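## Task

Find the tote in the room and set the yellow foam block inside it, with no part sticking out past its rim. The robot must not tip or be left leaning, and the block has to stay in the tote on its own, without the robot holding it there.

## Robot and tools

Robot: a TidyBot++ wheeled base (0.54 m long, 0.50 m wide, 0.38 m tall) on four driven casters. One seven-joint arm with a two-finger gripper is mounted on top; the shoulder sits 0.12 m ahead of the base centre and 0.68 m up. There is a single arm, so every joints dictionary belongs to it. Cameras: base_camera is fixed on the front of the base; wrist_camera is on the hand and looks along it.

Frames: the base frame has its origin on the floor below the base centre, x ahead, y to the left, z upward. hand_pose is reported in this frame and marks the point between the finger pads; its z axis runs out along the fingers and its y axis is the closing direction. The odometry frame is where the base frame was when the scene began. Heading is positive to the left and wraps at ±3.142. base_tilt is in degrees, with forward and right leans positive.

execute_actions(actions, cameras): actions is a list containing exactly one action, or empty to only read state and pictures. An action may hold base, joints, speeds. base carries exactly one key, and each is a relative move from where the base last measured itself, not a position: translate_m in metres along x (forward positive, -2 to 2), strafe_m in metres along y (left positive, -2 to 2), rotate_rad in radians about z (counter-clockwise from above positive, -6.3 to 6.3). joints is a dictionary of absolute targets by name, in radians: joint_1_rad (any angle; vertical axis, positive turns the arm clockwise from above, opposite to rotate_rad), joint_2_rad shoulder (-2.249 to 2.249), joint_3_rad (any angle, upper-arm roll), joint_4_rad elbow (-2.579 to 2.579), joint_5_rad (any angle, forearm roll), joint_6_rad wrist (-2.099 to 2.099), joint_7_rad (any angle, hand roll; pointing down, positive is counter-clockwise from above, and 1.57 opens the fingers toward left and right). gripper_pos is an absolute target on a 0 to 1 scale, 0 open, 1 shut; pad gap is roughly 85 x (1 - gripper_pos) mm. Unbounded joints go the short way, so larger turns need steps below half a revolution. speeds caps top speed for that one action: translate_m and strafe_m 0.05 to 0.5 m/s, rotate_rad 0.1 to 1.57 rad/s (defaults are the maxima). Base moves needing over 8.667 s are rejected; any action is capped at 15 s. Unknown keys or out-of-range numbers reject the whole call. cameras chooses images: base_camera, wrist_camera, all, or [] for none.

wait(seconds 0 to 10) commands nothing and returns state and images. zoom_image(camera, region [x0,y0,x1,y1] in pixels, max 504x504) enlarges part of the latest image. read_manual gives only licence texts. finished_scene(scene 1 or 2) ends the scene irreversibly and reports success; the next task comes with it.

Arm geometry: upper arm 0.42 m, forearm 0.31 m, hand 0.31 m. With joint_1_rad 0, joint_3_rad 3.14, joint_5_rad 0 the arm stays in the x-z plane; segment tilts from vertical (forward positive) are joint_2_rad, joint_2_rad - joint_4_rad, and that minus joint_6_rad. Hand reach ahead of the shoulder is the sum of length x sin(tilt); height above it is the sum of length x cos(tilt). The arm begins folded, hand down, sticking out up to 0.08 m in front. A downward hand reaches at most about 0.94 m high, only near the base.

Reading results: base_status and joint_status tell how the last accepted action ended. done means reached (for the base, only that wheels turned; slip counts). off_target means it stopped short and may still push. contact_stop or time_out means the old target is dropped. joint command not followed with a cause line means a self-collision check blocked the arm targets; those may be retried later. Nothing guards the arm against hitting the base. For the gripper, done at 1 means empty hands; off_target at 1 means an object is held. motor_effort is percent of maximum, with the bracketed peak. ARM HIT flags a hard self or base hit. Torque faults freeze the arm and gripper 10 s. Motor temperatures list per joint; MOTOR HOT appears from 60 °C, and at 75 °C an OVER-TEMPERATURE FAULT lets the arm sink and reports limit_stop_at_motor_heat. If a call reports a stop, later calls in that reply are skipped.

Practical advice: joints omitted from an action may keep pushing to older targets. Friction leaves joints a little off; correct by sending previous command plus (wanted minus measured). A held load makes the arm sag; never command a joint to its current reading while holding. hand_pose can be off by 1 to 2 cm, so trust the images, and keep fingers clear of the floor. Odometry drifts over many moves. Avoid snagging the arm above about 0.8 m while driving, and avoid sideways shoves on a raised hand: the robot can tip. Do not drive the arm into things, drop or fling objects, or push hard. Loose objects may get nudged occasionally. Release the item fully inside the tote, move the hand away, and check it rests there before ending the scene.

Each tool is called after "Call:" in YAML: its name, and indented under it one key for each argument.

## Session

Call:
execute_actions:
  actions: []

Scene clock: 0.00 s.
Motor temperatures (°C, as the motors report them): [35 32 35 34 39 42 38]
base_odometry: x=+0.000 y=+0.000 heading=+0.000 (m, m, rad; odometry frame)
base_tilt: forward=+0.5 right=-0.2 (deg)
base_status: not commanded
joint_positions: joint_1_rad=-0.002 joint_2_rad=-0.320 joint_3_rad=+3.145 joint_4_rad=-2.569 joint_5_rad=-0.029 joint_6_rad=-0.857 joint_7_rad=+1.590 gripper_pos=+0.000
joint_status: not commanded
motor_effort: joint_1_rad=+0 joint_2_rad=-2 joint_3_rad=+1 joint_4_rad=+12 joint_5_rad=+0 joint_6_rad=+0 joint_7_rad=+0 (%)
hand_pose: x=+0.2424 y=+0.0081 z=+0.5730 quat_wxyz=(-0.011, +1.000, +0.000, +0.018) (m; base frame)
pictures: base_camera, wrist_camera
Images, in order (width x height): base_camera 644x364, wrist_camera 644x476.

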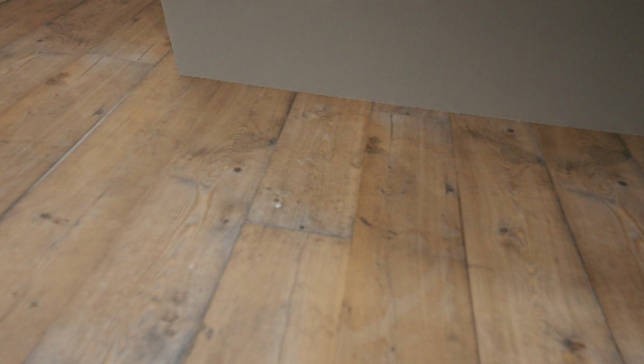

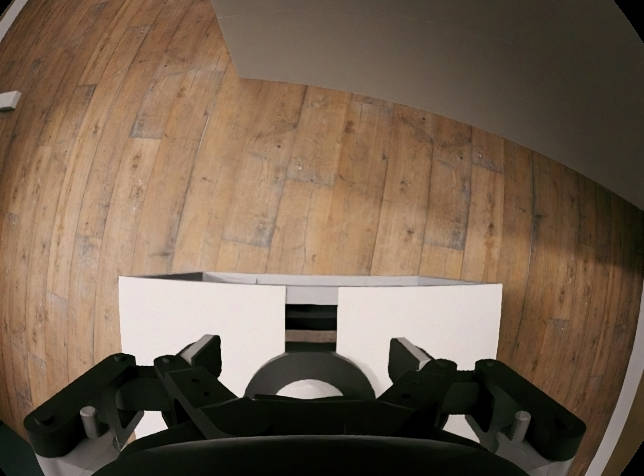

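Call:
execute_actions:
  actions:
    - {"joints":{"joint_6_rad":0.3}}
  cameras: ["wrist_camera"]

Call:
execute_actions:
  actions:
    - {"joints":{"joint_1_rad":-1.6}}
  cameras: ["wrist_camera"]

Call:
execute_actions:
  actions:
    - {"joints":{"joint_1_rad":1.6}}
  cameras: ["wrist_camera"]

Scene clock: 7.73 s.
Motor temperatures (°C, as the motors report them): [35 32 35 34 39 42 38]
base_odometry: x=+0.000 y=+0.000 heading=+0.000 (m, m, rad; odometry frame)
base_tilt: forward=+0.5 right=-0.2 (deg)
base_status: not commanded
joint_positions: joint_1_rad=-0.002 joint_2_rad=-0.320 joint_3_rad=+3.145 joint_4_rad=-2.568 joint_5_rad=-0.029 joint_6_rad=+0.292 joint_7_rad=+1.590 gripper_pos=+0.000
joint_status: all done
motor_effort: joint_1_rad=+0(0) joint_2_rad=-7(7) joint_3_rad=+1(1) joint_4_rad=+17(17) joint_5_rad=+0(0) joint_6_rad=+8(8) joint_7_rad=+0(0) (%)
hand_pose: x=+0.5200 y=-0.0018 z=+0.7672 quat_wxyz=(+0.001, +0.829, -0.007, +0.559) (m; base frame)
pictures: wrist_camera
camera_calibration (this result's frames):
wrist_camera: T_world_to_cam=[[-0.0412987, -0.998078, 0.0462062, -0.0242149], [-0.34556, -0.0291237, -0.937945, 0.959408], [0.937488, -0.0547029, -0.343693, -0.0928517], [0, 0, 0, 1]] pos_world=[0.41758, -0.0013061, 0.869078]
Images, in order (width x height): wrist_camera 644x476.

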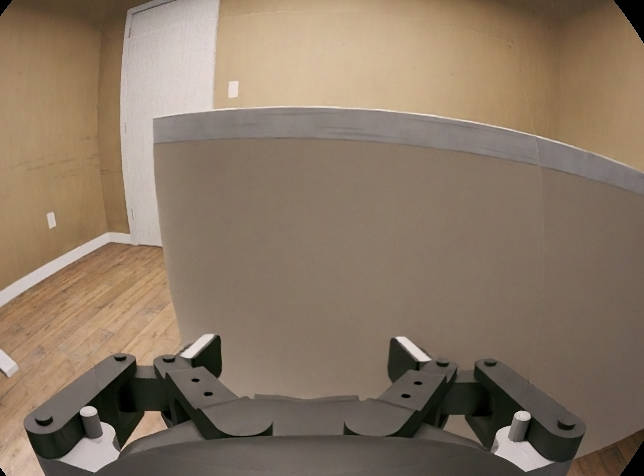

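Scene clock: 10.53 s.
Motor temperatures (°C, as the motors report them): [35 32 35 34 39 42 38]
base_odometry: x=+0.000 y=+0.000 heading=+0.000 (m, m, rad; odometry frame)
base_tilt: forward=+0.5 right=-0.2 (deg)
base_status: not commanded
joint_positions: joint_1_rad=-1.589 joint_2_rad=-0.320 joint_3_rad=+3.145 joint_4_rad=-2.568 joint_5_rad=-0.029 joint_6_rad=+0.292 joint_7_rad=+1.590 gripper_pos=+0.000
joint_status: all done
motor_effort: joint_1_rad=+0(1) joint_2_rad=-7(7) joint_3_rad=+2(2) joint_4_rad=+17(17) joint_5_rad=+0(1) joint_6_rad=+8(8) joint_7_rad=+0(0) (%)
hand_pose: x=+0.1145 y=+0.4010 z=+0.7672 quat_wxyz=(-0.397, +0.587, +0.586, +0.393) (m; base frame)
pictures: wrist_camera
camera_calibration (this result's frames):
wrist_camera: T_world_to_cam=[[0.998608, -0.0254487, 0.0462065, -0.147964], [0.0346062, -0.345053, -0.937945, 0.914169], [0.0398132, 0.938238, -0.343692, 0.0139711], [0, 0, 0, 1]] pos_world=[0.115566, 0.298563, 0.869079]
Images, in order (width x height): wrist_camera 644x476.

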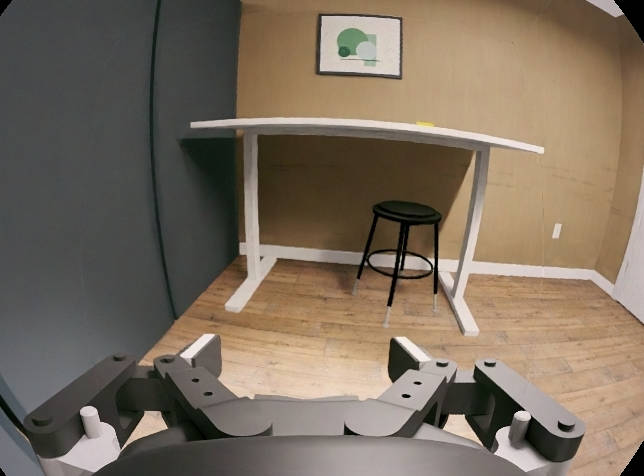

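Scene clock: 14.43 s.
Motor temperatures (°C, as the motors report them): [35 32 35 34 39 42 38]
base_odometry: x=+0.000 y=+0.000 heading=+0.000 (m, m, rad; odometry frame)
base_tilt: forward=+0.5 right=-0.2 (deg)
base_status: not commanded
joint_positions: joint_1_rad=-4.672 joint_2_rad=-0.320 joint_3_rad=+3.145 joint_4_rad=-2.568 joint_5_rad=-0.029 joint_6_rad=+0.292 joint_7_rad=+1.590 gripper_pos=+0.000
joint_status: all done
motor_effort: joint_1_rad=+0(0) joint_2_rad=-7(7) joint_3_rad=+1(2) joint_4_rad=+17(17) joint_5_rad=+0(1) joint_6_rad=+8(7) joint_7_rad=+0(0) (%)
hand_pose: x=+0.1001 y=-0.4006 z=+0.7672 quat_wxyz=(-0.404, -0.569, +0.603, -0.386) (m; base frame)
pictures: wrist_camera
camera_calibration (this result's frames):
wrist_camera: T_world_to_cam=[[-0.995416, 0.0837421, 0.0462064, 0.0893248], [-0.0143896, 0.346486, -0.937945, 0.919999], [-0.0945554, -0.93431, -0.343692, 0.0299611], [0, 0, 0, 1]] pos_world=[0.104987, -0.298254, 0.869078]
Images, in order (width x height): wrist_camera 644x476.

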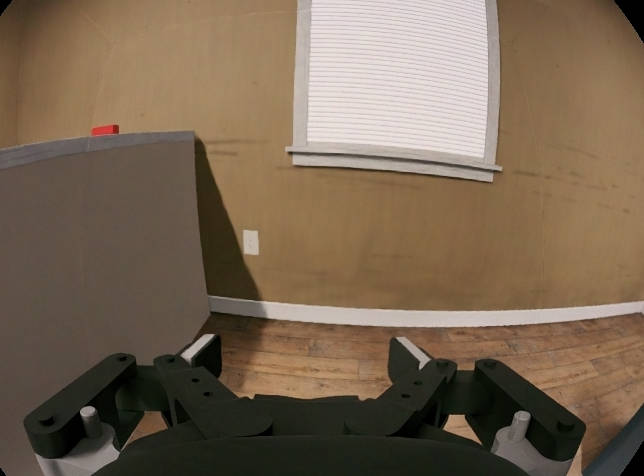

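Call:
execute_actions:
  actions:
    - {"joints":{"joint_1_rad":1.0,"joint_2_rad":-0.2,"joint_4_rad":-0.8,"joint_6_rad":-1.45}}
  cameras: ["wrist_camera"]

Call:
execute_actions:
  actions:
    - {"joints":{"joint_1_rad":-0.6}}
  cameras: ["wrist_camera"]

Call:
execute_actions:
  actions:
    - {"joints":{"joint_1_rad":-2.6}}
  cameras: ["wrist_camera"]

Scene clock: 25.67 s.
Motor temperatures (°C, as the motors report them): [35 32 35 34 39 42 38]
base_odometry: x=+0.000 y=+0.000 heading=+0.000 (m, m, rad; odometry frame)
base_tilt: forward=+0.5 right=-0.2 (deg)
base_status: not commanded
joint_positions: joint_1_rad=-5.269 joint_2_rad=-0.229 joint_3_rad=+3.145 joint_4_rad=-0.809 joint_5_rad=-0.029 joint_6_rad=-1.423 joint_7_rad=+1.590 gripper_pos=+0.000
joint_status: all done
motor_effort: joint_1_rad=+0(1) joint_2_rad=-6(14) joint_3_rad=+1(2) joint_4_rad=+13(21) joint_5_rad=+0(1) joint_6_rad=+7(8) joint_7_rad=+0(0) (%)
hand_pose: x=+0.3163 y=-0.3005 z=+1.2241 quat_wxyz=(-0.255, -0.742, +0.398, -0.475) (m; base frame)
pictures: wrist_camera
camera_calibration (this result's frames):
wrist_camera: T_world_to_cam=[[-0.846587, -0.529492, 0.0541193, 0.0339383], [-0.247799, 0.302114, -0.920501, 1.35605], [0.471047, -0.792695, -0.386974, 0.217544], [0, 0, 0, 1]] pos_world=[0.262286, -0.219265, 1.33059]
Images, in order (width x height): wrist_camera 644x476.

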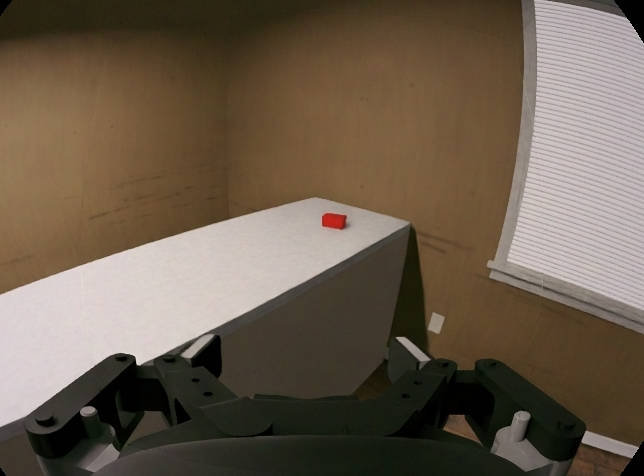

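Scene clock: 28.47 s.
Motor temperatures (°C, as the motors report them): [35 32 35 34 39 42 38]
base_odometry: x=+0.000 y=+0.000 heading=+0.000 (m, m, rad; odometry frame)
base_tilt: forward=+0.5 right=-0.2 (deg)
base_status: not commanded
joint_positions: joint_1_rad=-6.872 joint_2_rad=-0.226 joint_3_rad=+3.145 joint_4_rad=-0.809 joint_5_rad=-0.029 joint_6_rad=-1.423 joint_7_rad=+1.590 gripper_pos=+0.000
joint_status: all done
motor_effort: joint_1_rad=+0(1) joint_2_rad=-6(7) joint_3_rad=+1(2) joint_4_rad=+13(13) joint_5_rad=-1(1) joint_6_rad=+7(8) joint_7_rad=+0(0) (%)
hand_pose: x=+0.4146 y=+0.2074 z=+1.2230 quat_wxyz=(+0.163, -0.803, -0.256, -0.512) (m; base frame)
pictures: wrist_camera
camera_calibration (this result's frames):
wrist_camera: T_world_to_cam=[[0.555802, -0.829552, 0.0541136, -0.132942], [-0.296489, -0.25862, -0.919353, 1.36106], [0.776646, 0.494934, -0.389695, 0.183033], [0, 0, 0, 1]] pos_world=[0.335277, 0.151126, 1.32982]
Images, in order (width x height): wrist_camera 644x476.

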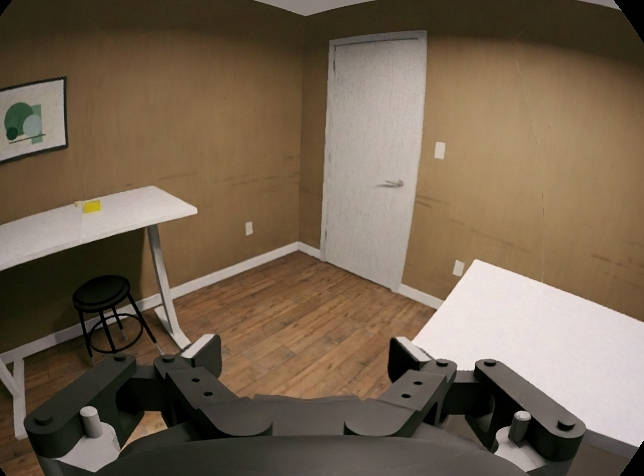

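Scene clock: 31.57 s.
Motor temperatures (°C, as the motors report them): [35 32 35 34 39 42 38]
base_odometry: x=+0.000 y=+0.000 heading=+0.000 (m, m, rad; odometry frame)
base_tilt: forward=+0.5 right=-0.2 (deg)
base_status: not commanded
joint_positions: joint_1_rad=-8.872 joint_2_rad=-0.225 joint_3_rad=+3.145 joint_4_rad=-0.809 joint_5_rad=-0.029 joint_6_rad=-1.423 joint_7_rad=+1.590 gripper_pos=+0.000
joint_status: all done
motor_effort: joint_1_rad=+0(1) joint_2_rad=-6(8) joint_3_rad=+1(2) joint_4_rad=+13(14) joint_5_rad=+0(0) joint_6_rad=+7(8) joint_7_rad=+0(0) (%)
hand_pose: x=-0.1930 y=+0.1827 z=+1.2227 quat_wxyz=(+0.519, -0.218, -0.815, -0.140) (m; base frame)
pictures: wrist_camera
camera_calibration (this result's frames):
wrist_camera: T_world_to_cam=[[0.522983, 0.850624, 0.0541119, -0.129035], [0.359222, -0.162396, -0.919014, 1.2828], [-0.772948, 0.500067, -0.390493, 0.367979], [0, 0, 0, 1]] pos_world=[-0.108898, 0.134067, 1.32959]
Images, in order (width x height): wrist_camera 644x476.

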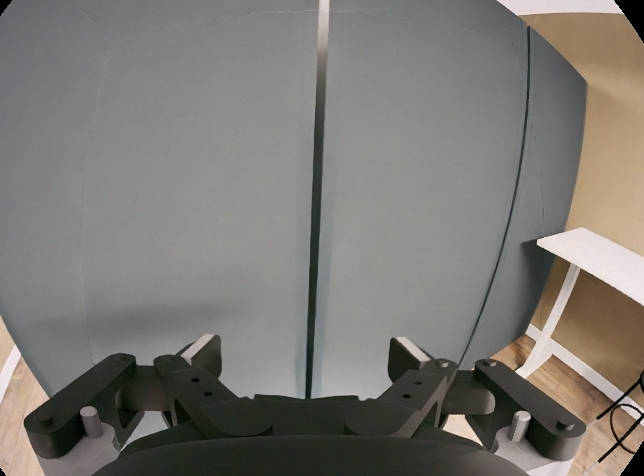

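Call:
execute_actions:
  actions:
    - {"base":{"rotate_rad":1.571},"joints":{"joint_1_rad":0.0}}
  cameras: []

Call:
execute_actions:
  actions:
    - {"base":{"translate_m":0.7}}
  cameras: []

Call:
execute_actions:
  actions:
    - {"base":{"strafe_m":-0.64}}

Scene clock: 48.67 s.
Motor temperatures (°C, as the motors report them): [35 32 35 34 39 42 38]
base_odometry: x=+0.000 y=+0.000 heading=+1.570 (m, m, rad; odometry frame)
base_tilt: forward=+0.5 right=-0.2 (deg)
base_status: done
joint_positions: joint_1_rad=-6.295 joint_2_rad=-0.222 joint_3_rad=+3.145 joint_4_rad=-0.809 joint_5_rad=-0.029 joint_6_rad=-1.423 joint_7_rad=+1.590 gripper_pos=+0.000
joint_status: all done
motor_effort: joint_1_rad=+0(0) joint_2_rad=-7(8) joint_3_rad=+1(2) joint_4_rad=+14(14) joint_5_rad=+0(1) joint_6_rad=+8(8) joint_7_rad=+0(0) (%)
hand_pose: x=+0.4822 y=+0.0128 z=+1.2213 quat_wxyz=(+0.011, -0.844, -0.017, -0.536) (m; base frame)
pictures: none
No camera images: the call's "cameras" was empty. Leave "cameras" out to get every camera's image.

Scene clock: 51.43 s.
Motor temperatures (°C, as the motors report them): [35 32 35 34 39 42 38]
base_odometry: x=-0.001 y=+0.700 heading=+1.571 (m, m, rad; odometry frame)
base_tilt: forward=+0.5 right=-0.2 (deg)
base_status: done
joint_positions: joint_1_rad=-6.295 joint_2_rad=-0.209 joint_3_rad=+3.145 joint_4_rad=-0.808 joint_5_rad=-0.029 joint_6_rad=-1.424 joint_7_rad=+1.590 gripper_pos=+0.000
joint_status: not commanded
motor_effort: joint_1_rad=+0(0) joint_2_rad=-9(11) joint_3_rad=+1(2) joint_4_rad=+14(14) joint_5_rad=-1(0) joint_6_rad=+7(8) joint_7_rad=+0(0) (%)
hand_pose: x=+0.4888 y=+0.0128 z=+1.2171 quat_wxyz=(+0.011, -0.847, -0.017, -0.530) (m; base frame)
pictures: none
No camera images: the call's "cameras" was empty. Leave "cameras" out to get every camera's image.

Scene clock: 54.07 s.
Motor temperatures (°C, as the motors report them): [35 32 35 34 39 42 38]
base_odometry: x=+0.640 y=+0.701 heading=+1.571 (m, m, rad; odometry frame)
base_tilt: forward=+0.5 right=-0.2 (deg)
base_status: done
joint_positions: joint_1_rad=-6.293 joint_2_rad=-0.209 joint_3_rad=+3.145 joint_4_rad=-0.808 joint_5_rad=-0.029 joint_6_rad=-1.425 joint_7_rad=+1.590 gripper_pos=+0.000
joint_status: not commanded
motor_effort: joint_1_rad=+0(1) joint_2_rad=-7(9) joint_3_rad=+1(4) joint_4_rad=+13(14) joint_5_rad=-1(1) joint_6_rad=+7(7) joint_7_rad=+0(0) (%)
hand_pose: x=+0.4888 y=+0.0124 z=+1.2171 quat_wxyz=(+0.010, -0.847, -0.017, -0.530) (m; base frame)
pictures: base_camera, wrist_camera
camera_calibration (this result's frames):
wrist_camera: T_world_to_cam=[[0.0133748, -0.998443, 0.0541546, -0.0684643], [-0.405303, -0.0549241, -0.912531, 1.36951], [0.914085, -0.00974411, -0.405406, 0.177807], [0, 0, 0, 1]] pos_world=[0.393451, 0.00859383, 1.32551]
Images, in order (width x height): base_camera 644x364, wrist_camera 644x476.

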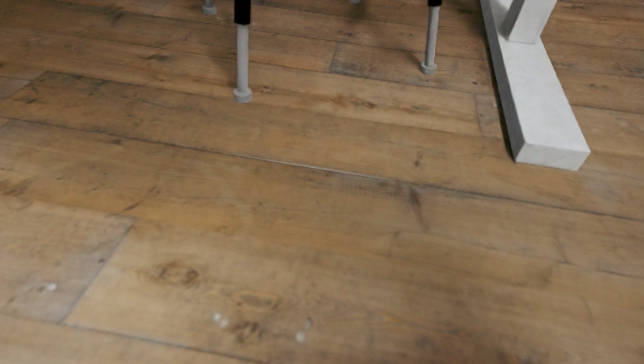

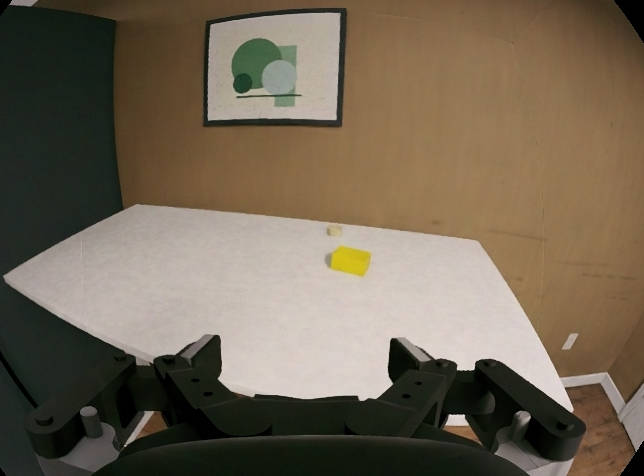

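Call:
execute_actions:
  actions:
    - {"base":{"translate_m":0.2}}
  cameras: ["wrist_camera"]

Scene clock: 62.33 s.
Motor temperatures (°C, as the motors report them): [35 32 35 34 39 42 38]
base_odometry: x=+0.640 y=+0.901 heading=+1.571 (m, m, rad; odometry frame)
base_tilt: forward=+0.5 right=-0.2 (deg)
base_status: done
joint_positions: joint_1_rad=-6.293 joint_2_rad=-0.198 joint_3_rad=+3.145 joint_4_rad=-0.807 joint_5_rad=-0.029 joint_6_rad=-1.425 joint_7_rad=+1.590 gripper_pos=+0.000
joint_status: not commanded
motor_effort: joint_1_rad=+0(0) joint_2_rad=-9(13) joint_3_rad=+1(2) joint_4_rad=+14(15) joint_5_rad=+0(0) joint_6_rad=+7(8) joint_7_rad=+0(0) (%)
hand_pose: x=+0.4942 y=+0.0124 z=+1.2135 quat_wxyz=(+0.010, -0.850, -0.017, -0.526) (m; base frame)
pictures: wrist_camera
camera_calibration (this result's frames):
wrist_camera: T_world_to_cam=[[0.0136563, -0.99844, 0.0541341, -0.0685], [-0.414411, -0.054922, -0.908431, 1.36793], [0.909987, -0.010028, -0.414515, 0.184523], [0, 0, 0, 1]] pos_world=[0.399907, 0.00858662, 1.32286]
Images, in order (width x height): wrist_camera 644x476.

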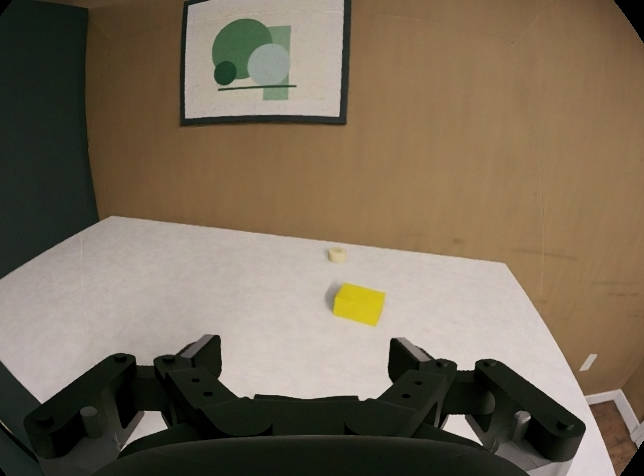

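Call:
execute_actions:
  actions:
    - {"base":{"strafe_m":-0.93}}
  cameras: []

Call:
execute_actions:
  actions:
    - {"base":{"translate_m":0.7}}
  cameras: ["wrist_camera"]

Call:
execute_actions:
  actions:
    - {"base":{"rotate_rad":1.34}}

Scene clock: 82.10 s.
Motor temperatures (°C, as the motors report them): [35 32 35 34 39 42 38]
base_odometry: x=+1.570 y=+0.902 heading=+1.571 (m, m, rad; odometry frame)
base_tilt: forward=+0.5 right=-0.2 (deg)
base_status: done
joint_positions: joint_1_rad=-6.293 joint_2_rad=-0.198 joint_3_rad=+3.145 joint_4_rad=-0.807 joint_5_rad=-0.029 joint_6_rad=-1.425 joint_7_rad=+1.590 gripper_pos=+0.000
joint_status: not commanded
motor_effort: joint_1_rad=+0(1) joint_2_rad=-8(10) joint_3_rad=+1(4) joint_4_rad=+14(14) joint_5_rad=+0(1) joint_6_rad=+7(8) joint_7_rad=+0(0) (%)
hand_pose: x=+0.4941 y=+0.0123 z=+1.2134 quat_wxyz=(+0.010, -0.850, -0.016, -0.526) (m; base frame)
pictures: none
No camera images: the call's "cameras" was empty. Leave "cameras" out to get every camera's image.

Scene clock: 84.80 s.
Motor temperatures (°C, as the motors report them): [35 32 35 35 39 42 38]
base_odometry: x=+1.570 y=+1.601 heading=+1.572 (m, m, rad; odometry frame)
base_tilt: forward=+0.4 right=-0.2 (deg)
base_status: done
joint_positions: joint_1_rad=-6.292 joint_2_rad=-0.336 joint_3_rad=+3.143 joint_4_rad=-0.797 joint_5_rad=-0.028 joint_6_rad=-1.551 joint_7_rad=+1.589 gripper_pos=+0.000
joint_status: not commanded
motor_effort: joint_1_rad=+1(1) joint_2_rad=+26(29) joint_3_rad=+4(4) joint_4_rad=+10(15) joint_5_rad=+2(2) joint_6_rad=+23(26) joint_7_rad=+3(3) (%)
hand_pose: x=+0.4015 y=+0.0119 z=+1.2277 quat_wxyz=(+0.009, -0.844, -0.018, -0.535) (m; base frame)
pictures: wrist_camera
camera_calibration (this result's frames):
wrist_camera: T_world_to_cam=[[0.0139896, -0.998298, 0.0566075, -0.0716472], [-0.394813, -0.0575279, -0.916959, 1.34503], [0.918655, -0.00952142, -0.394946, 0.247246], [0, 0, 0, 1]] pos_world=[0.304904, 0.00820578, 1.33504]
Images, in order (width x height): wrist_camera 644x476.

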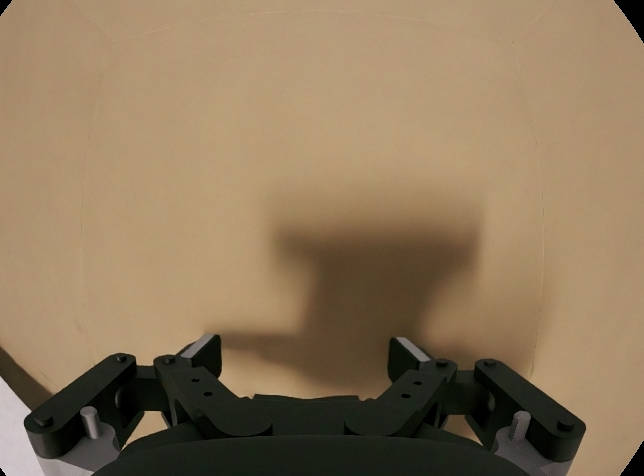

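Scene clock: 86.93 s.
Motor temperatures (°C, as the motors report them): [35 32 35 35 39 42 38]
base_odometry: x=+1.570 y=+1.601 heading=+2.911 (m, m, rad; odometry frame)
base_tilt: forward=+0.5 right=-0.2 (deg)
base_status: done
joint_positions: joint_1_rad=-6.278 joint_2_rad=-0.185 joint_3_rad=+3.150 joint_4_rad=-0.802 joint_5_rad=-0.028 joint_6_rad=-1.475 joint_7_rad=+1.589 gripper_pos=+0.000
joint_status: not commanded
motor_effort: joint_1_rad=+0(3) joint_2_rad=-8(26) joint_3_rad=+1(3) joint_4_rad=+13(16) joint_5_rad=-1(4) joint_6_rad=+7(23) joint_7_rad=+0(2) (%)
hand_pose: x=+0.4936 y=+0.0040 z=+1.1968 quat_wxyz=(+0.006, -0.865, -0.007, -0.501) (m; base frame)
pictures: base_camera, wrist_camera
camera_calibration (this result's frames):
wrist_camera: T_world_to_cam=[[-0.00393497, -0.998584, 0.0530473, -0.0659486], [-0.468047, -0.0450392, -0.882555, 1.34762], [0.883695, -0.0283015, -0.467207, 0.254169], [0, 0, 0, 1]] pos_world=[0.40588, 0.00203367, 1.31159]
Images, in order (width x height): base_camera 644x364, wrist_camera 644x476.

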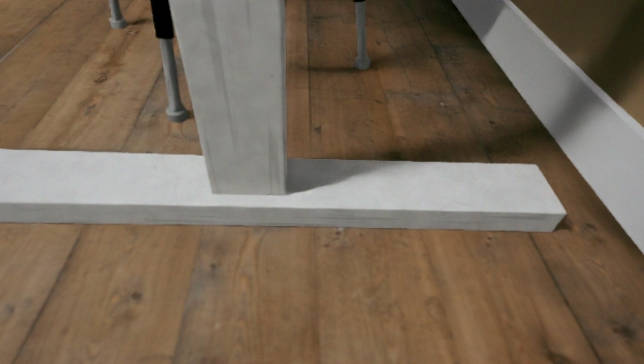

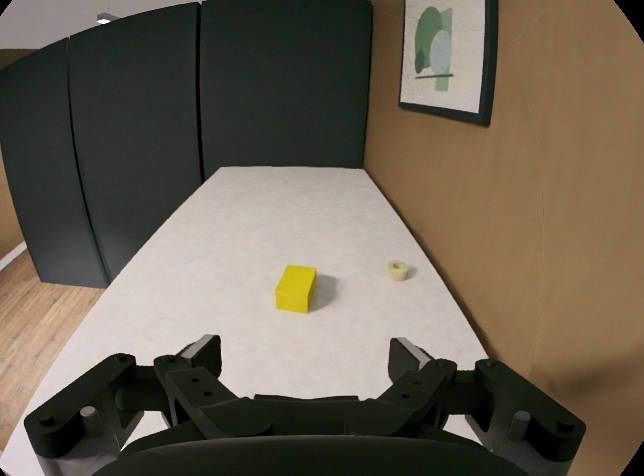

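Call:
execute_actions:
  actions:
    - {"joints":{"joint_1_rad":-0.02,"joint_2_rad":0.307,"joint_3_rad":3.14,"joint_4_rad":-0.847,"joint_5_rad":0,"joint_6_rad":-1.046,"joint_7_rad":1.57,"gripper_pos":0}}
  cameras: ["wrist_camera"]

Scene clock: 101.80 s.
Motor temperatures (°C, as the motors report them): [35 32 35 35 39 42 38]
base_odometry: x=+1.570 y=+1.601 heading=+2.911 (m, m, rad; odometry frame)
base_tilt: forward=+0.5 right=-0.2 (deg)
base_status: not commanded
joint_positions: joint_1_rad=-6.289 joint_2_rad=+0.314 joint_3_rad=+3.150 joint_4_rad=-0.846 joint_5_rad=-0.028 joint_6_rad=-1.074 joint_7_rad=+1.589 gripper_pos=+0.000
joint_status: all done
motor_effort: joint_1_rad=+0(0) joint_2_rad=-34(41) joint_3_rad=+1(1) joint_4_rad=+19(20) joint_5_rad=+0(0) joint_6_rad=+7(7) joint_7_rad=+0(0) (%)
hand_pose: x=+0.7826 y=+0.0083 z=+1.0158 quat_wxyz=(+0.008, -0.899, -0.007, -0.438) (m; base frame)
pictures: wrist_camera
camera_calibration (this result's frames):
wrist_camera: T_world_to_cam=[[0.00591834, -0.998784, 0.0489373, -0.0544853], [-0.588297, -0.0430508, -0.807498, 1.34114], [0.808623, -0.0240106, -0.587837, 0.0955389], [0, 0, 0, 1]] pos_world=[0.712055, 0.00561201, 1.14179]
Images, in order (width x height): wrist_camera 644x476.

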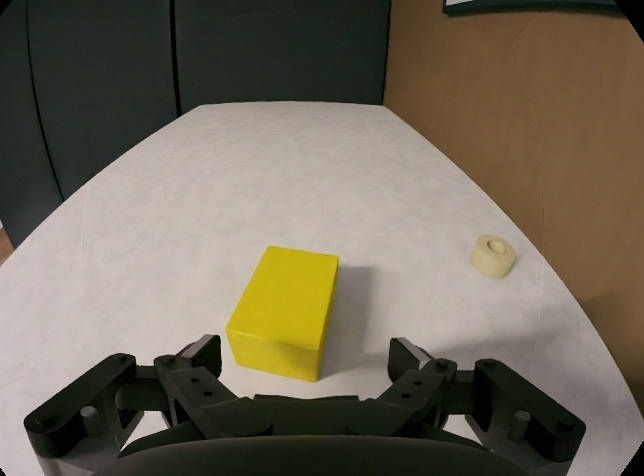

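Call:
execute_actions:
  actions:
    - {"base":{"strafe_m":0.14},"joints":{"joint_1_rad":0.18}}
  cameras: ["wrist_camera"]

Scene clock: 114.10 s.
Motor temperatures (°C, as the motors report them): [35 33 35 35 39 42 38]
base_odometry: x=+1.538 y=+1.465 heading=+2.912 (m, m, rad; odometry frame)
base_tilt: forward=+0.5 right=-0.2 (deg)
base_status: done
joint_positions: joint_1_rad=-6.112 joint_2_rad=+0.314 joint_3_rad=+3.148 joint_4_rad=-0.846 joint_5_rad=-0.028 joint_6_rad=-1.074 joint_7_rad=+1.589 gripper_pos=+0.000
joint_status: all done
motor_effort: joint_1_rad=+0(3) joint_2_rad=-35(36) joint_3_rad=+0(1) joint_4_rad=+18(19) joint_5_rad=+1(1) joint_6_rad=+7(7) joint_7_rad=+0(0) (%)
hand_pose: x=+0.7739 y=-0.1076 z=+1.0159 quat_wxyz=(-0.030, -0.896, +0.072, -0.438) (m; base frame)
pictures: wrist_camera
camera_calibration (this result's frames):
wrist_camera: T_world_to_cam=[[-0.168016, -0.984594, 0.048423, -0.0334868], [-0.586482, 0.0603568, -0.80771, 1.34105], [0.792344, -0.164108, -0.587588, 0.0971117], [0, 0, 0, 1]] pos_world=[0.703928, -0.0979755, 1.14186]
Images, in order (width x height): wrist_camera 644x476.

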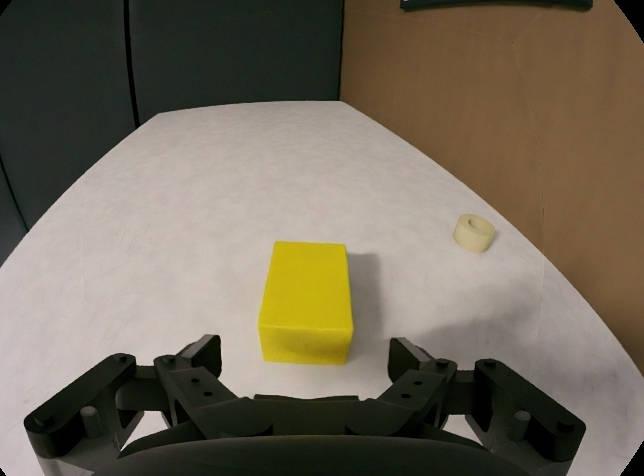

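Call:
execute_actions:
  actions:
    - {"joints":{"joint_2_rad":0.50,"joint_4_rad":-0.715,"joint_6_rad":-0.94}}
  cameras: ["wrist_camera"]

Scene clock: 121.10 s.
Motor temperatures (°C, as the motors report them): [35 33 35 35 39 42 38]
base_odometry: x=+1.538 y=+1.465 heading=+2.912 (m, m, rad; odometry frame)
base_tilt: forward=+0.5 right=-0.2 (deg)
base_status: not commanded
joint_positions: joint_1_rad=-6.112 joint_2_rad=+0.494 joint_3_rad=+3.148 joint_4_rad=-0.726 joint_5_rad=-0.028 joint_6_rad=-0.968 joint_7_rad=+1.589 gripper_pos=+0.000
joint_status: all done
motor_effort: joint_1_rad=+0(0) joint_2_rad=-42(46) joint_3_rad=+0(0) joint_4_rad=+19(21) joint_5_rad=+0(0) joint_6_rad=+7(7) joint_7_rad=+0(0) (%)
hand_pose: x=+0.8576 y=-0.1225 z=+0.9806 quat_wxyz=(-0.032, -0.885, +0.072, -0.458) (m; base frame)
pictures: wrist_camera
camera_calibration (this result's frames):
wrist_camera: T_world_to_cam=[[-0.172405, -0.983822, 0.0486882, -0.0287817], [-0.54855, 0.0548384, -0.834317, 1.35542], [0.81815, -0.170548, -0.54913, -0.053009], [0, 0, 0, 1]] pos_world=[0.781924, -0.111686, 1.10314]
Images, in order (width x height): wrist_camera 644x476.

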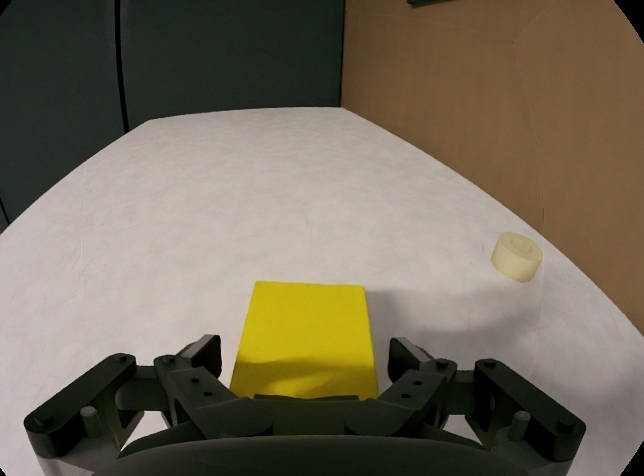

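Lower slightly, then close.

Call:
execute_actions:
  actions:
    - {"joints":{"joint_2_rad":0.522}}
  cameras: []

Call:
execute_actions:
  actions:
    - {"joints":{"gripper_pos":1}}
  cameras: ["wrist_camera"]

Scene clock: 124.27 s.
Motor temperatures (°C, as the motors report them): [35 33 35 35 39 42 38]
base_odometry: x=+1.538 y=+1.465 heading=+2.912 (m, m, rad; odometry frame)
base_tilt: forward=+0.5 right=-0.2 (deg)
base_status: not commanded
joint_positions: joint_1_rad=-6.112 joint_2_rad=+0.500 joint_3_rad=+3.148 joint_4_rad=-0.726 joint_5_rad=-0.028 joint_6_rad=-0.968 joint_7_rad=+1.589 gripper_pos=+0.000
joint_status: all done
motor_effort: joint_1_rad=+0(0) joint_2_rad=-42(44) joint_3_rad=+1(0) joint_4_rad=+19(20) joint_5_rad=-1(0) joint_6_rad=+7(7) joint_7_rad=+0(0) (%)
hand_pose: x=+0.8594 y=-0.1228 z=+0.9761 quat_wxyz=(-0.032, -0.887, +0.072, -0.456) (m; base frame)
pictures: none
No camera images: the call's "cameras" was empty. Leave "cameras" out to get every camera's image.

Scene clock: 125.37 s.
Motor temperatures (°C, as the motors report them): [35 33 35 35 39 42 38]
base_odometry: x=+1.538 y=+1.465 heading=+2.912 (m, m, rad; odometry frame)
base_tilt: forward=+0.5 right=-0.2 (deg)
base_status: not commanded
joint_positions: joint_1_rad=-6.112 joint_2_rad=+0.504 joint_3_rad=+3.148 joint_4_rad=-0.710 joint_5_rad=-0.028 joint_6_rad=-0.958 joint_7_rad=+1.589 gripper_pos=+0.376
joint_status: gripper_pos off_target (ended at +0.376, target +1.000)
motor_effort: joint_1_rad=+0(2) joint_2_rad=-41(44) joint_3_rad=+1(2) joint_4_rad=+19(20) joint_5_rad=+0(1) joint_6_rad=+7(7) joint_7_rad=+0(0) (%)
hand_pose: x=+0.8633 y=-0.1235 z=+0.9843 quat_wxyz=(-0.033, -0.882, +0.071, -0.465) (m; base frame)
pictures: wrist_camera
camera_calibration (this result's frames):
wrist_camera: T_world_to_cam=[[-0.173383, -0.983661, 0.0484765, -0.027907], [-0.535829, 0.0529186, -0.842667, 1.35861], [0.826333, -0.172079, -0.536249, -0.0757051], [0, 0, 0, 1]] pos_world=[0.785703, -0.112374, 1.10561]
Images, in order (width x height): wrist_camera 644x476.

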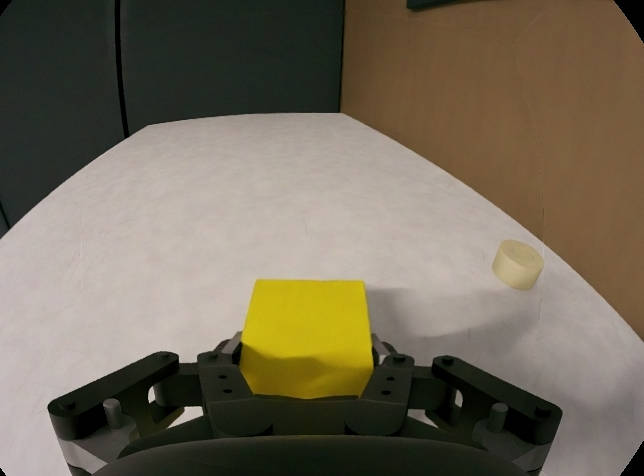

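Call:
execute_actions:
  actions:
    - {"joints":{"joint_1_rad":0,"joint_2_rad":-0.2,"joint_4_rad":-0.8,"joint_6_rad":-1.45}}
  cameras: []

Call:
execute_actions:
  actions:
    - {"base":{"rotate_rad":2.2}}

Scene clock: 131.03 s.
Motor temperatures (°C, as the motors report them): [35 34 35 35 39 42 38]
base_odometry: x=+1.538 y=+1.465 heading=+2.912 (m, m, rad; odometry frame)
base_tilt: forward=+0.5 right=-0.2 (deg)
base_status: not commanded
joint_positions: joint_1_rad=-6.269 joint_2_rad=-0.197 joint_3_rad=+3.148 joint_4_rad=-0.788 joint_5_rad=-0.028 joint_6_rad=-1.425 joint_7_rad=+1.589 gripper_pos=+0.376
joint_status: all done
motor_effort: joint_1_rad=+0(2) joint_2_rad=-8(47) joint_3_rad=+1(0) joint_4_rad=+14(21) joint_5_rad=+0(0) joint_6_rad=+8(8) joint_7_rad=+0(0) (%)
hand_pose: x=+0.4930 y=+0.0018 z=+1.2212 quat_wxyz=(+0.003, -0.846, -0.004, -0.533) (m; base frame)
pictures: none
No camera images: the call's "cameras" was empty. Leave "cameras" out to get every camera's image.

Scene clock: 133.77 s.
Motor temperatures (°C, as the motors report them): [35 33 35 35 39 42 38]
base_odometry: x=+1.538 y=+1.465 heading=-1.172 (m, m, rad; odometry frame)
base_tilt: forward=+0.5 right=-0.2 (deg)
base_status: done
joint_positions: joint_1_rad=-6.273 joint_2_rad=-0.197 joint_3_rad=+3.147 joint_4_rad=-0.791 joint_5_rad=-0.027 joint_6_rad=-1.425 joint_7_rad=+1.589 gripper_pos=+0.376
joint_status: not commanded
motor_effort: joint_1_rad=+0(1) joint_2_rad=-8(11) joint_3_rad=+1(1) joint_4_rad=+14(15) joint_5_rad=+0(1) joint_6_rad=+8(8) joint_7_rad=+0(0) (%)
hand_pose: x=+0.4934 y=+0.0037 z=+1.2197 quat_wxyz=(+0.004, -0.847, -0.007, -0.532) (m; base frame)
pictures: base_camera, wrist_camera
camera_calibration (this result's frames):
wrist_camera: T_world_to_cam=[[-0.0102129, -0.998518, 0.0534634, -0.0648644], [-0.403449, -0.0448064, -0.913904, 1.37405], [0.914945, -0.0309034, -0.402393, 0.170585], [0, 0, 0, 1]] pos_world=[0.397622, 0.00206981, 1.32786]
Images, in order (width x height): base_camera 644x364, wrist_camera 644x476.

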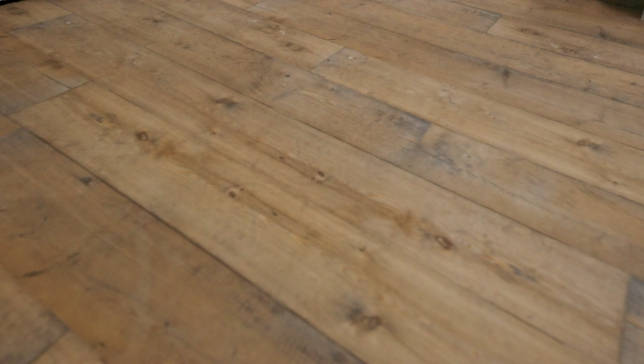

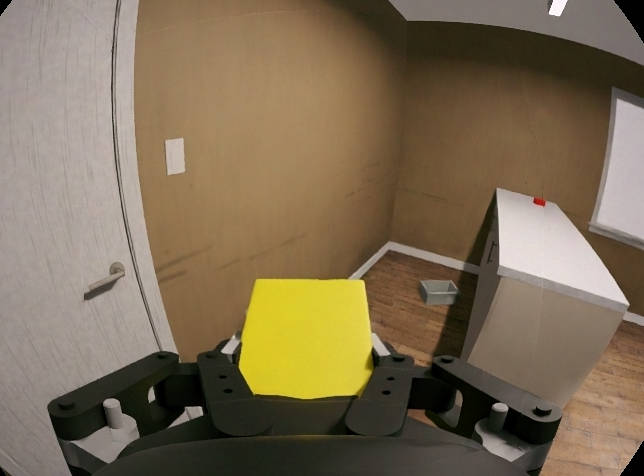

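Call:
execute_actions:
  actions:
    - {"base":{"rotate_rad":-0.4}}
  cameras: []

Call:
execute_actions:
  actions:
    - {"base":{"translate_m":1.0}}

Scene clock: 140.07 s.
Motor temperatures (°C, as the motors report them): [35 33 35 35 39 42 38]
base_odometry: x=+1.538 y=+1.465 heading=-1.571 (m, m, rad; odometry frame)
base_tilt: forward=+0.5 right=-0.2 (deg)
base_status: done
joint_positions: joint_1_rad=-6.274 joint_2_rad=-0.197 joint_3_rad=+3.146 joint_4_rad=-0.791 joint_5_rad=-0.027 joint_6_rad=-1.425 joint_7_rad=+1.589 gripper_pos=+0.376
joint_status: not commanded
motor_effort: joint_1_rad=+0(1) joint_2_rad=-8(9) joint_3_rad=+1(3) joint_4_rad=+14(14) joint_5_rad=+0(1) joint_6_rad=+8(8) joint_7_rad=+0(0) (%)
hand_pose: x=+0.4934 y=+0.0041 z=+1.2197 quat_wxyz=(+0.004, -0.847, -0.007, -0.532) (m; base frame)
pictures: none
No camera images: the call's "cameras" was empty. Leave "cameras" out to get every camera's image.

Scene clock: 143.47 s.
Motor temperatures (°C, as the motors report them): [35 33 35 35 39 42 38]
base_odometry: x=+1.537 y=+0.465 heading=-1.571 (m, m, rad; odometry frame)
base_tilt: forward=+0.5 right=-0.2 (deg)
base_status: done
joint_positions: joint_1_rad=-6.274 joint_2_rad=-0.197 joint_3_rad=+3.146 joint_4_rad=-0.794 joint_5_rad=-0.027 joint_6_rad=-1.427 joint_7_rad=+1.589 gripper_pos=+0.376
joint_status: not commanded
motor_effort: joint_1_rad=+0(1) joint_2_rad=-9(14) joint_3_rad=+1(2) joint_4_rad=+14(16) joint_5_rad=+0(1) joint_6_rad=+8(8) joint_7_rad=+0(0) (%)
hand_pose: x=+0.4931 y=+0.0041 z=+1.2185 quat_wxyz=(+0.004, -0.848, -0.007, -0.531) (m; base frame)
pictures: base_camera, wrist_camera
camera_calibration (this result's frames):
wrist_camera: T_world_to_cam=[[-0.00917638, -0.998516, 0.0536741, -0.0652137], [-0.406316, -0.0453221, -0.912608, 1.37269], [0.913687, -0.0301831, -0.405297, 0.174488], [0, 0, 0, 1]] pos_world=[0.397719, 0.00236262, 1.32694]
Images, in order (width x height): base_camera 644x364, wrist_camera 644x476.

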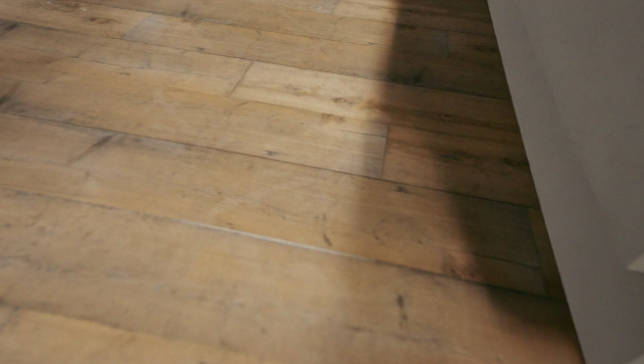

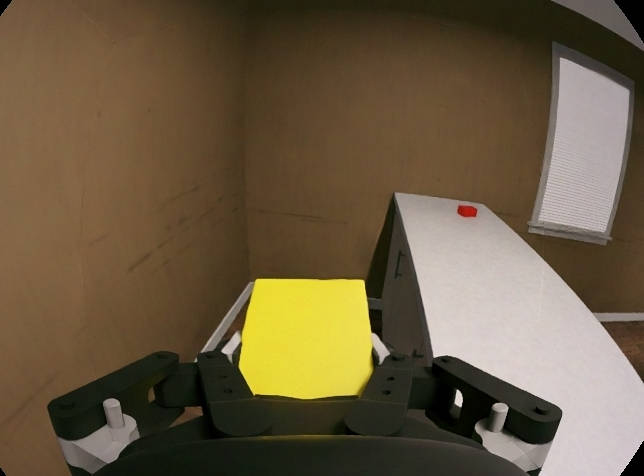

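Call:
execute_actions:
  actions:
    - {"base":{"strafe_m":0.2},"joints":{"joint_1_rad":-0.5,"joint_6_rad":-1.7}}
  cameras: []

Call:
execute_actions:
  actions:
    - {"base":{"rotate_rad":-0.2}}

Scene clock: 150.60 s.
Motor temperatures (°C, as the motors report them): [35 33 35 35 39 42 38]
base_odometry: x=+1.737 y=+0.465 heading=-1.572 (m, m, rad; odometry frame)
base_tilt: forward=+0.5 right=-0.2 (deg)
base_status: done
joint_positions: joint_1_rad=-6.772 joint_2_rad=-0.197 joint_3_rad=+3.141 joint_4_rad=-0.794 joint_5_rad=-0.026 joint_6_rad=-1.674 joint_7_rad=+1.589 gripper_pos=+0.376
joint_status: all done
motor_effort: joint_1_rad=+0(1) joint_2_rad=-7(10) joint_3_rad=+1(1) joint_4_rad=+13(14) joint_5_rad=+0(1) joint_6_rad=+7(8) joint_7_rad=+0(0) (%)
hand_pose: x=+0.4077 y=+0.1644 z=+1.1541 quat_wxyz=(+0.109, -0.876, -0.234, -0.408) (m; base frame)
pictures: none
No camera images: the call's "cameras" was empty. Leave "cameras" out to get every camera's image.

Scene clock: 151.60 s.
Motor temperatures (°C, as the motors report them): [35 33 35 35 39 42 38]
base_odometry: x=+1.737 y=+0.465 heading=-1.772 (m, m, rad; odometry frame)
base_tilt: forward=+0.5 right=-0.2 (deg)
base_status: done
joint_positions: joint_1_rad=-6.773 joint_2_rad=-0.197 joint_3_rad=+3.141 joint_4_rad=-0.794 joint_5_rad=-0.026 joint_6_rad=-1.674 joint_7_rad=+1.589 gripper_pos=+0.376
joint_status: not commanded
motor_effort: joint_1_rad=+0(1) joint_2_rad=-7(11) joint_3_rad=+1(3) joint_4_rad=+13(14) joint_5_rad=+1(1) joint_6_rad=+7(7) joint_7_rad=+0(0) (%)
hand_pose: x=+0.4076 y=+0.1646 z=+1.1540 quat_wxyz=(+0.110, -0.876, -0.234, -0.407) (m; base frame)
pictures: base_camera, wrist_camera
camera_calibration (this result's frames):
wrist_camera: T_world_to_cam=[[0.488498, -0.870673, 0.0574251, -0.130454], [-0.516566, -0.341608, -0.785152, 1.23302], [0.703228, 0.353882, -0.616635, 0.497796], [0, 0, 0, 1]] pos_world=[0.350598, 0.131465, 1.28256]
Images, in order (width x height): base_camera 644x364, wrist_camera 644x476.

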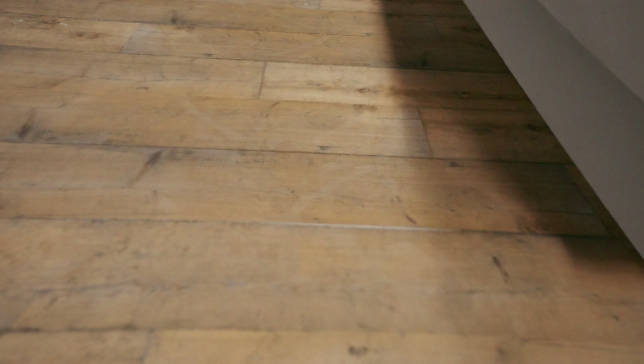

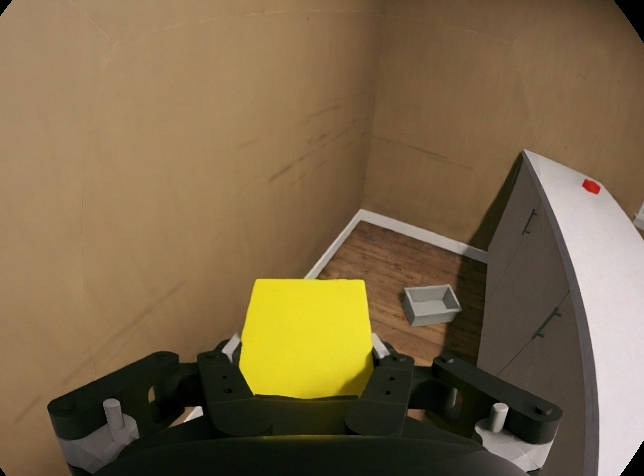

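Call:
execute_actions:
  actions:
    - {"base":{"translate_m":0.95},"joints":{"joint_1_rad":0,"joint_2_rad":1.05,"joint_4_rad":-2.145,"joint_6_rad":0.495}}

Scene clock: 164.30 s.
Motor temperatures (°C, as the motors report them): [35 33 35 35 39 42 38]
base_odometry: x=+1.546 y=-0.466 heading=-1.773 (m, m, rad; odometry frame)
base_tilt: forward=+0.5 right=-0.2 (deg)
base_status: done
joint_positions: joint_1_rad=-6.295 joint_2_rad=+1.030 joint_3_rad=+3.141 joint_4_rad=-2.133 joint_5_rad=-0.026 joint_6_rad=+0.470 joint_7_rad=+1.589 gripper_pos=+0.376
joint_status: all done
motor_effort: joint_1_rad=+0(2) joint_2_rad=-38(44) joint_3_rad=+0(3) joint_4_rad=+2(18) joint_5_rad=+0(1) joint_6_rad=+4(8) joint_7_rad=+0(0) (%)
hand_pose: x=+0.6078 y=+0.0038 z=+0.3034 quat_wxyz=(-0.004, -0.975, -0.002, -0.222) (m; base frame)
pictures: base_camera, wrist_camera
camera_calibration (this result's frames):
wrist_camera: T_world_to_cam=[[0.0154201, -0.997688, 0.0661889, -0.0341214], [-0.885889, -0.0443274, -0.461775, 0.738837], [0.463642, -0.0515154, -0.884524, 0.117884], [0, 0, 0, 1]] pos_world=[0.600397, 0.00478106, 0.447706]
Images, in order (width x height): base_camera 644x364, wrist_camera 644x476.

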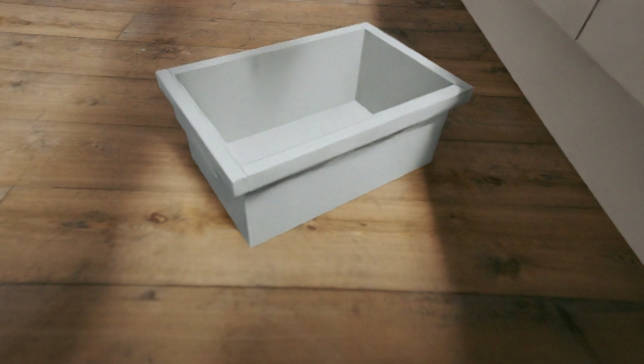

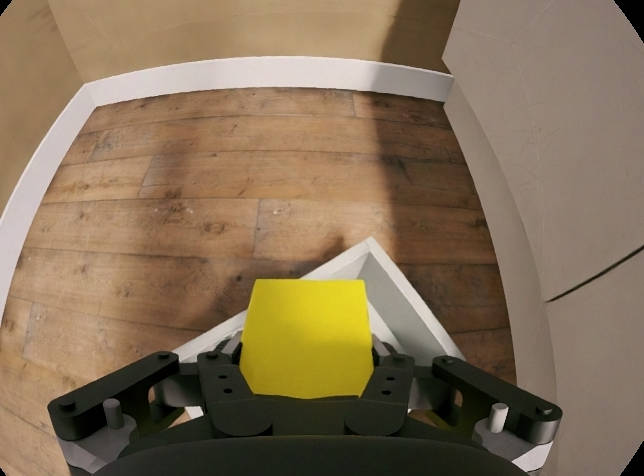

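Call:
execute_actions:
  actions:
    - {"joints":{"joint_2_rad":1.575,"joint_4_rad":-1.70,"joint_6_rad":0.578}}

Scene clock: 173.47 s.
Motor temperatures (°C, as the motors report them): [35 34 35 35 39 42 38]
base_odometry: x=+1.546 y=-0.466 heading=-1.773 (m, m, rad; odometry frame)
base_tilt: forward=+0.5 right=-0.2 (deg)
base_status: not commanded
joint_positions: joint_1_rad=-6.295 joint_2_rad=+1.562 joint_3_rad=+3.141 joint_4_rad=-1.715 joint_5_rad=-0.026 joint_6_rad=+0.549 joint_7_rad=+1.589 gripper_pos=+0.376
joint_status: all done
motor_effort: joint_1_rad=+0(0) joint_2_rad=-41(44) joint_3_rad=+0(0) joint_4_rad=-1(2) joint_5_rad=-1(0) joint_6_rad=+4(4) joint_7_rad=+0(0) (%)
hand_pose: x=+0.6227 y=+0.0034 z=+0.0891 quat_wxyz=(-0.005, -0.979, -0.002, -0.206) (m; base frame)
pictures: base_camera, wrist_camera
camera_calibration (this result's frames):
wrist_camera: T_world_to_cam=[[0.0177233, -0.997523, 0.0680688, -0.0221409], [-0.901076, -0.0454389, -0.431275, 0.659768], [0.4333, -0.0536916, -0.899649, -0.0584214], [0, 0, 0, 1]] pos_world=[0.620208, 0.00475641, 0.23349]
Images, in order (width x height): base_camera 644x364, wrist_camera 644x476.

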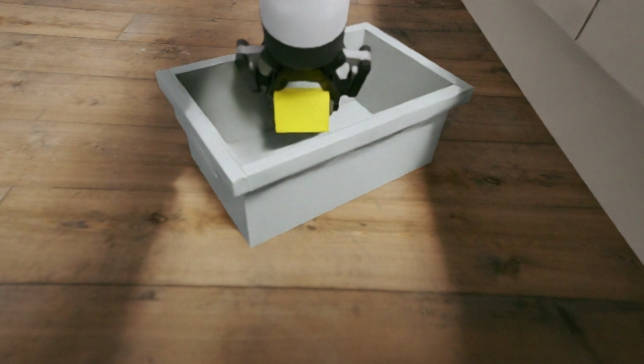

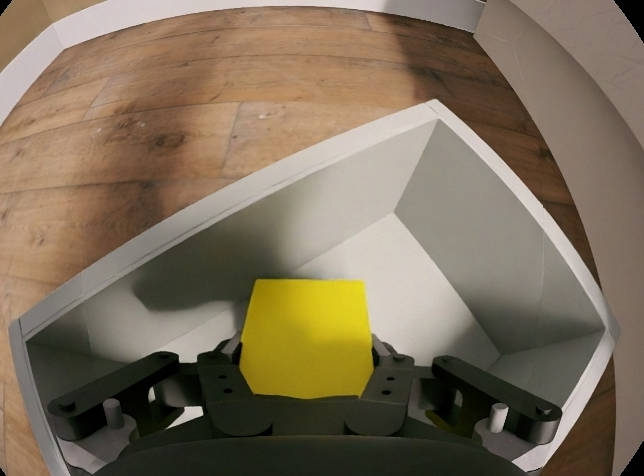

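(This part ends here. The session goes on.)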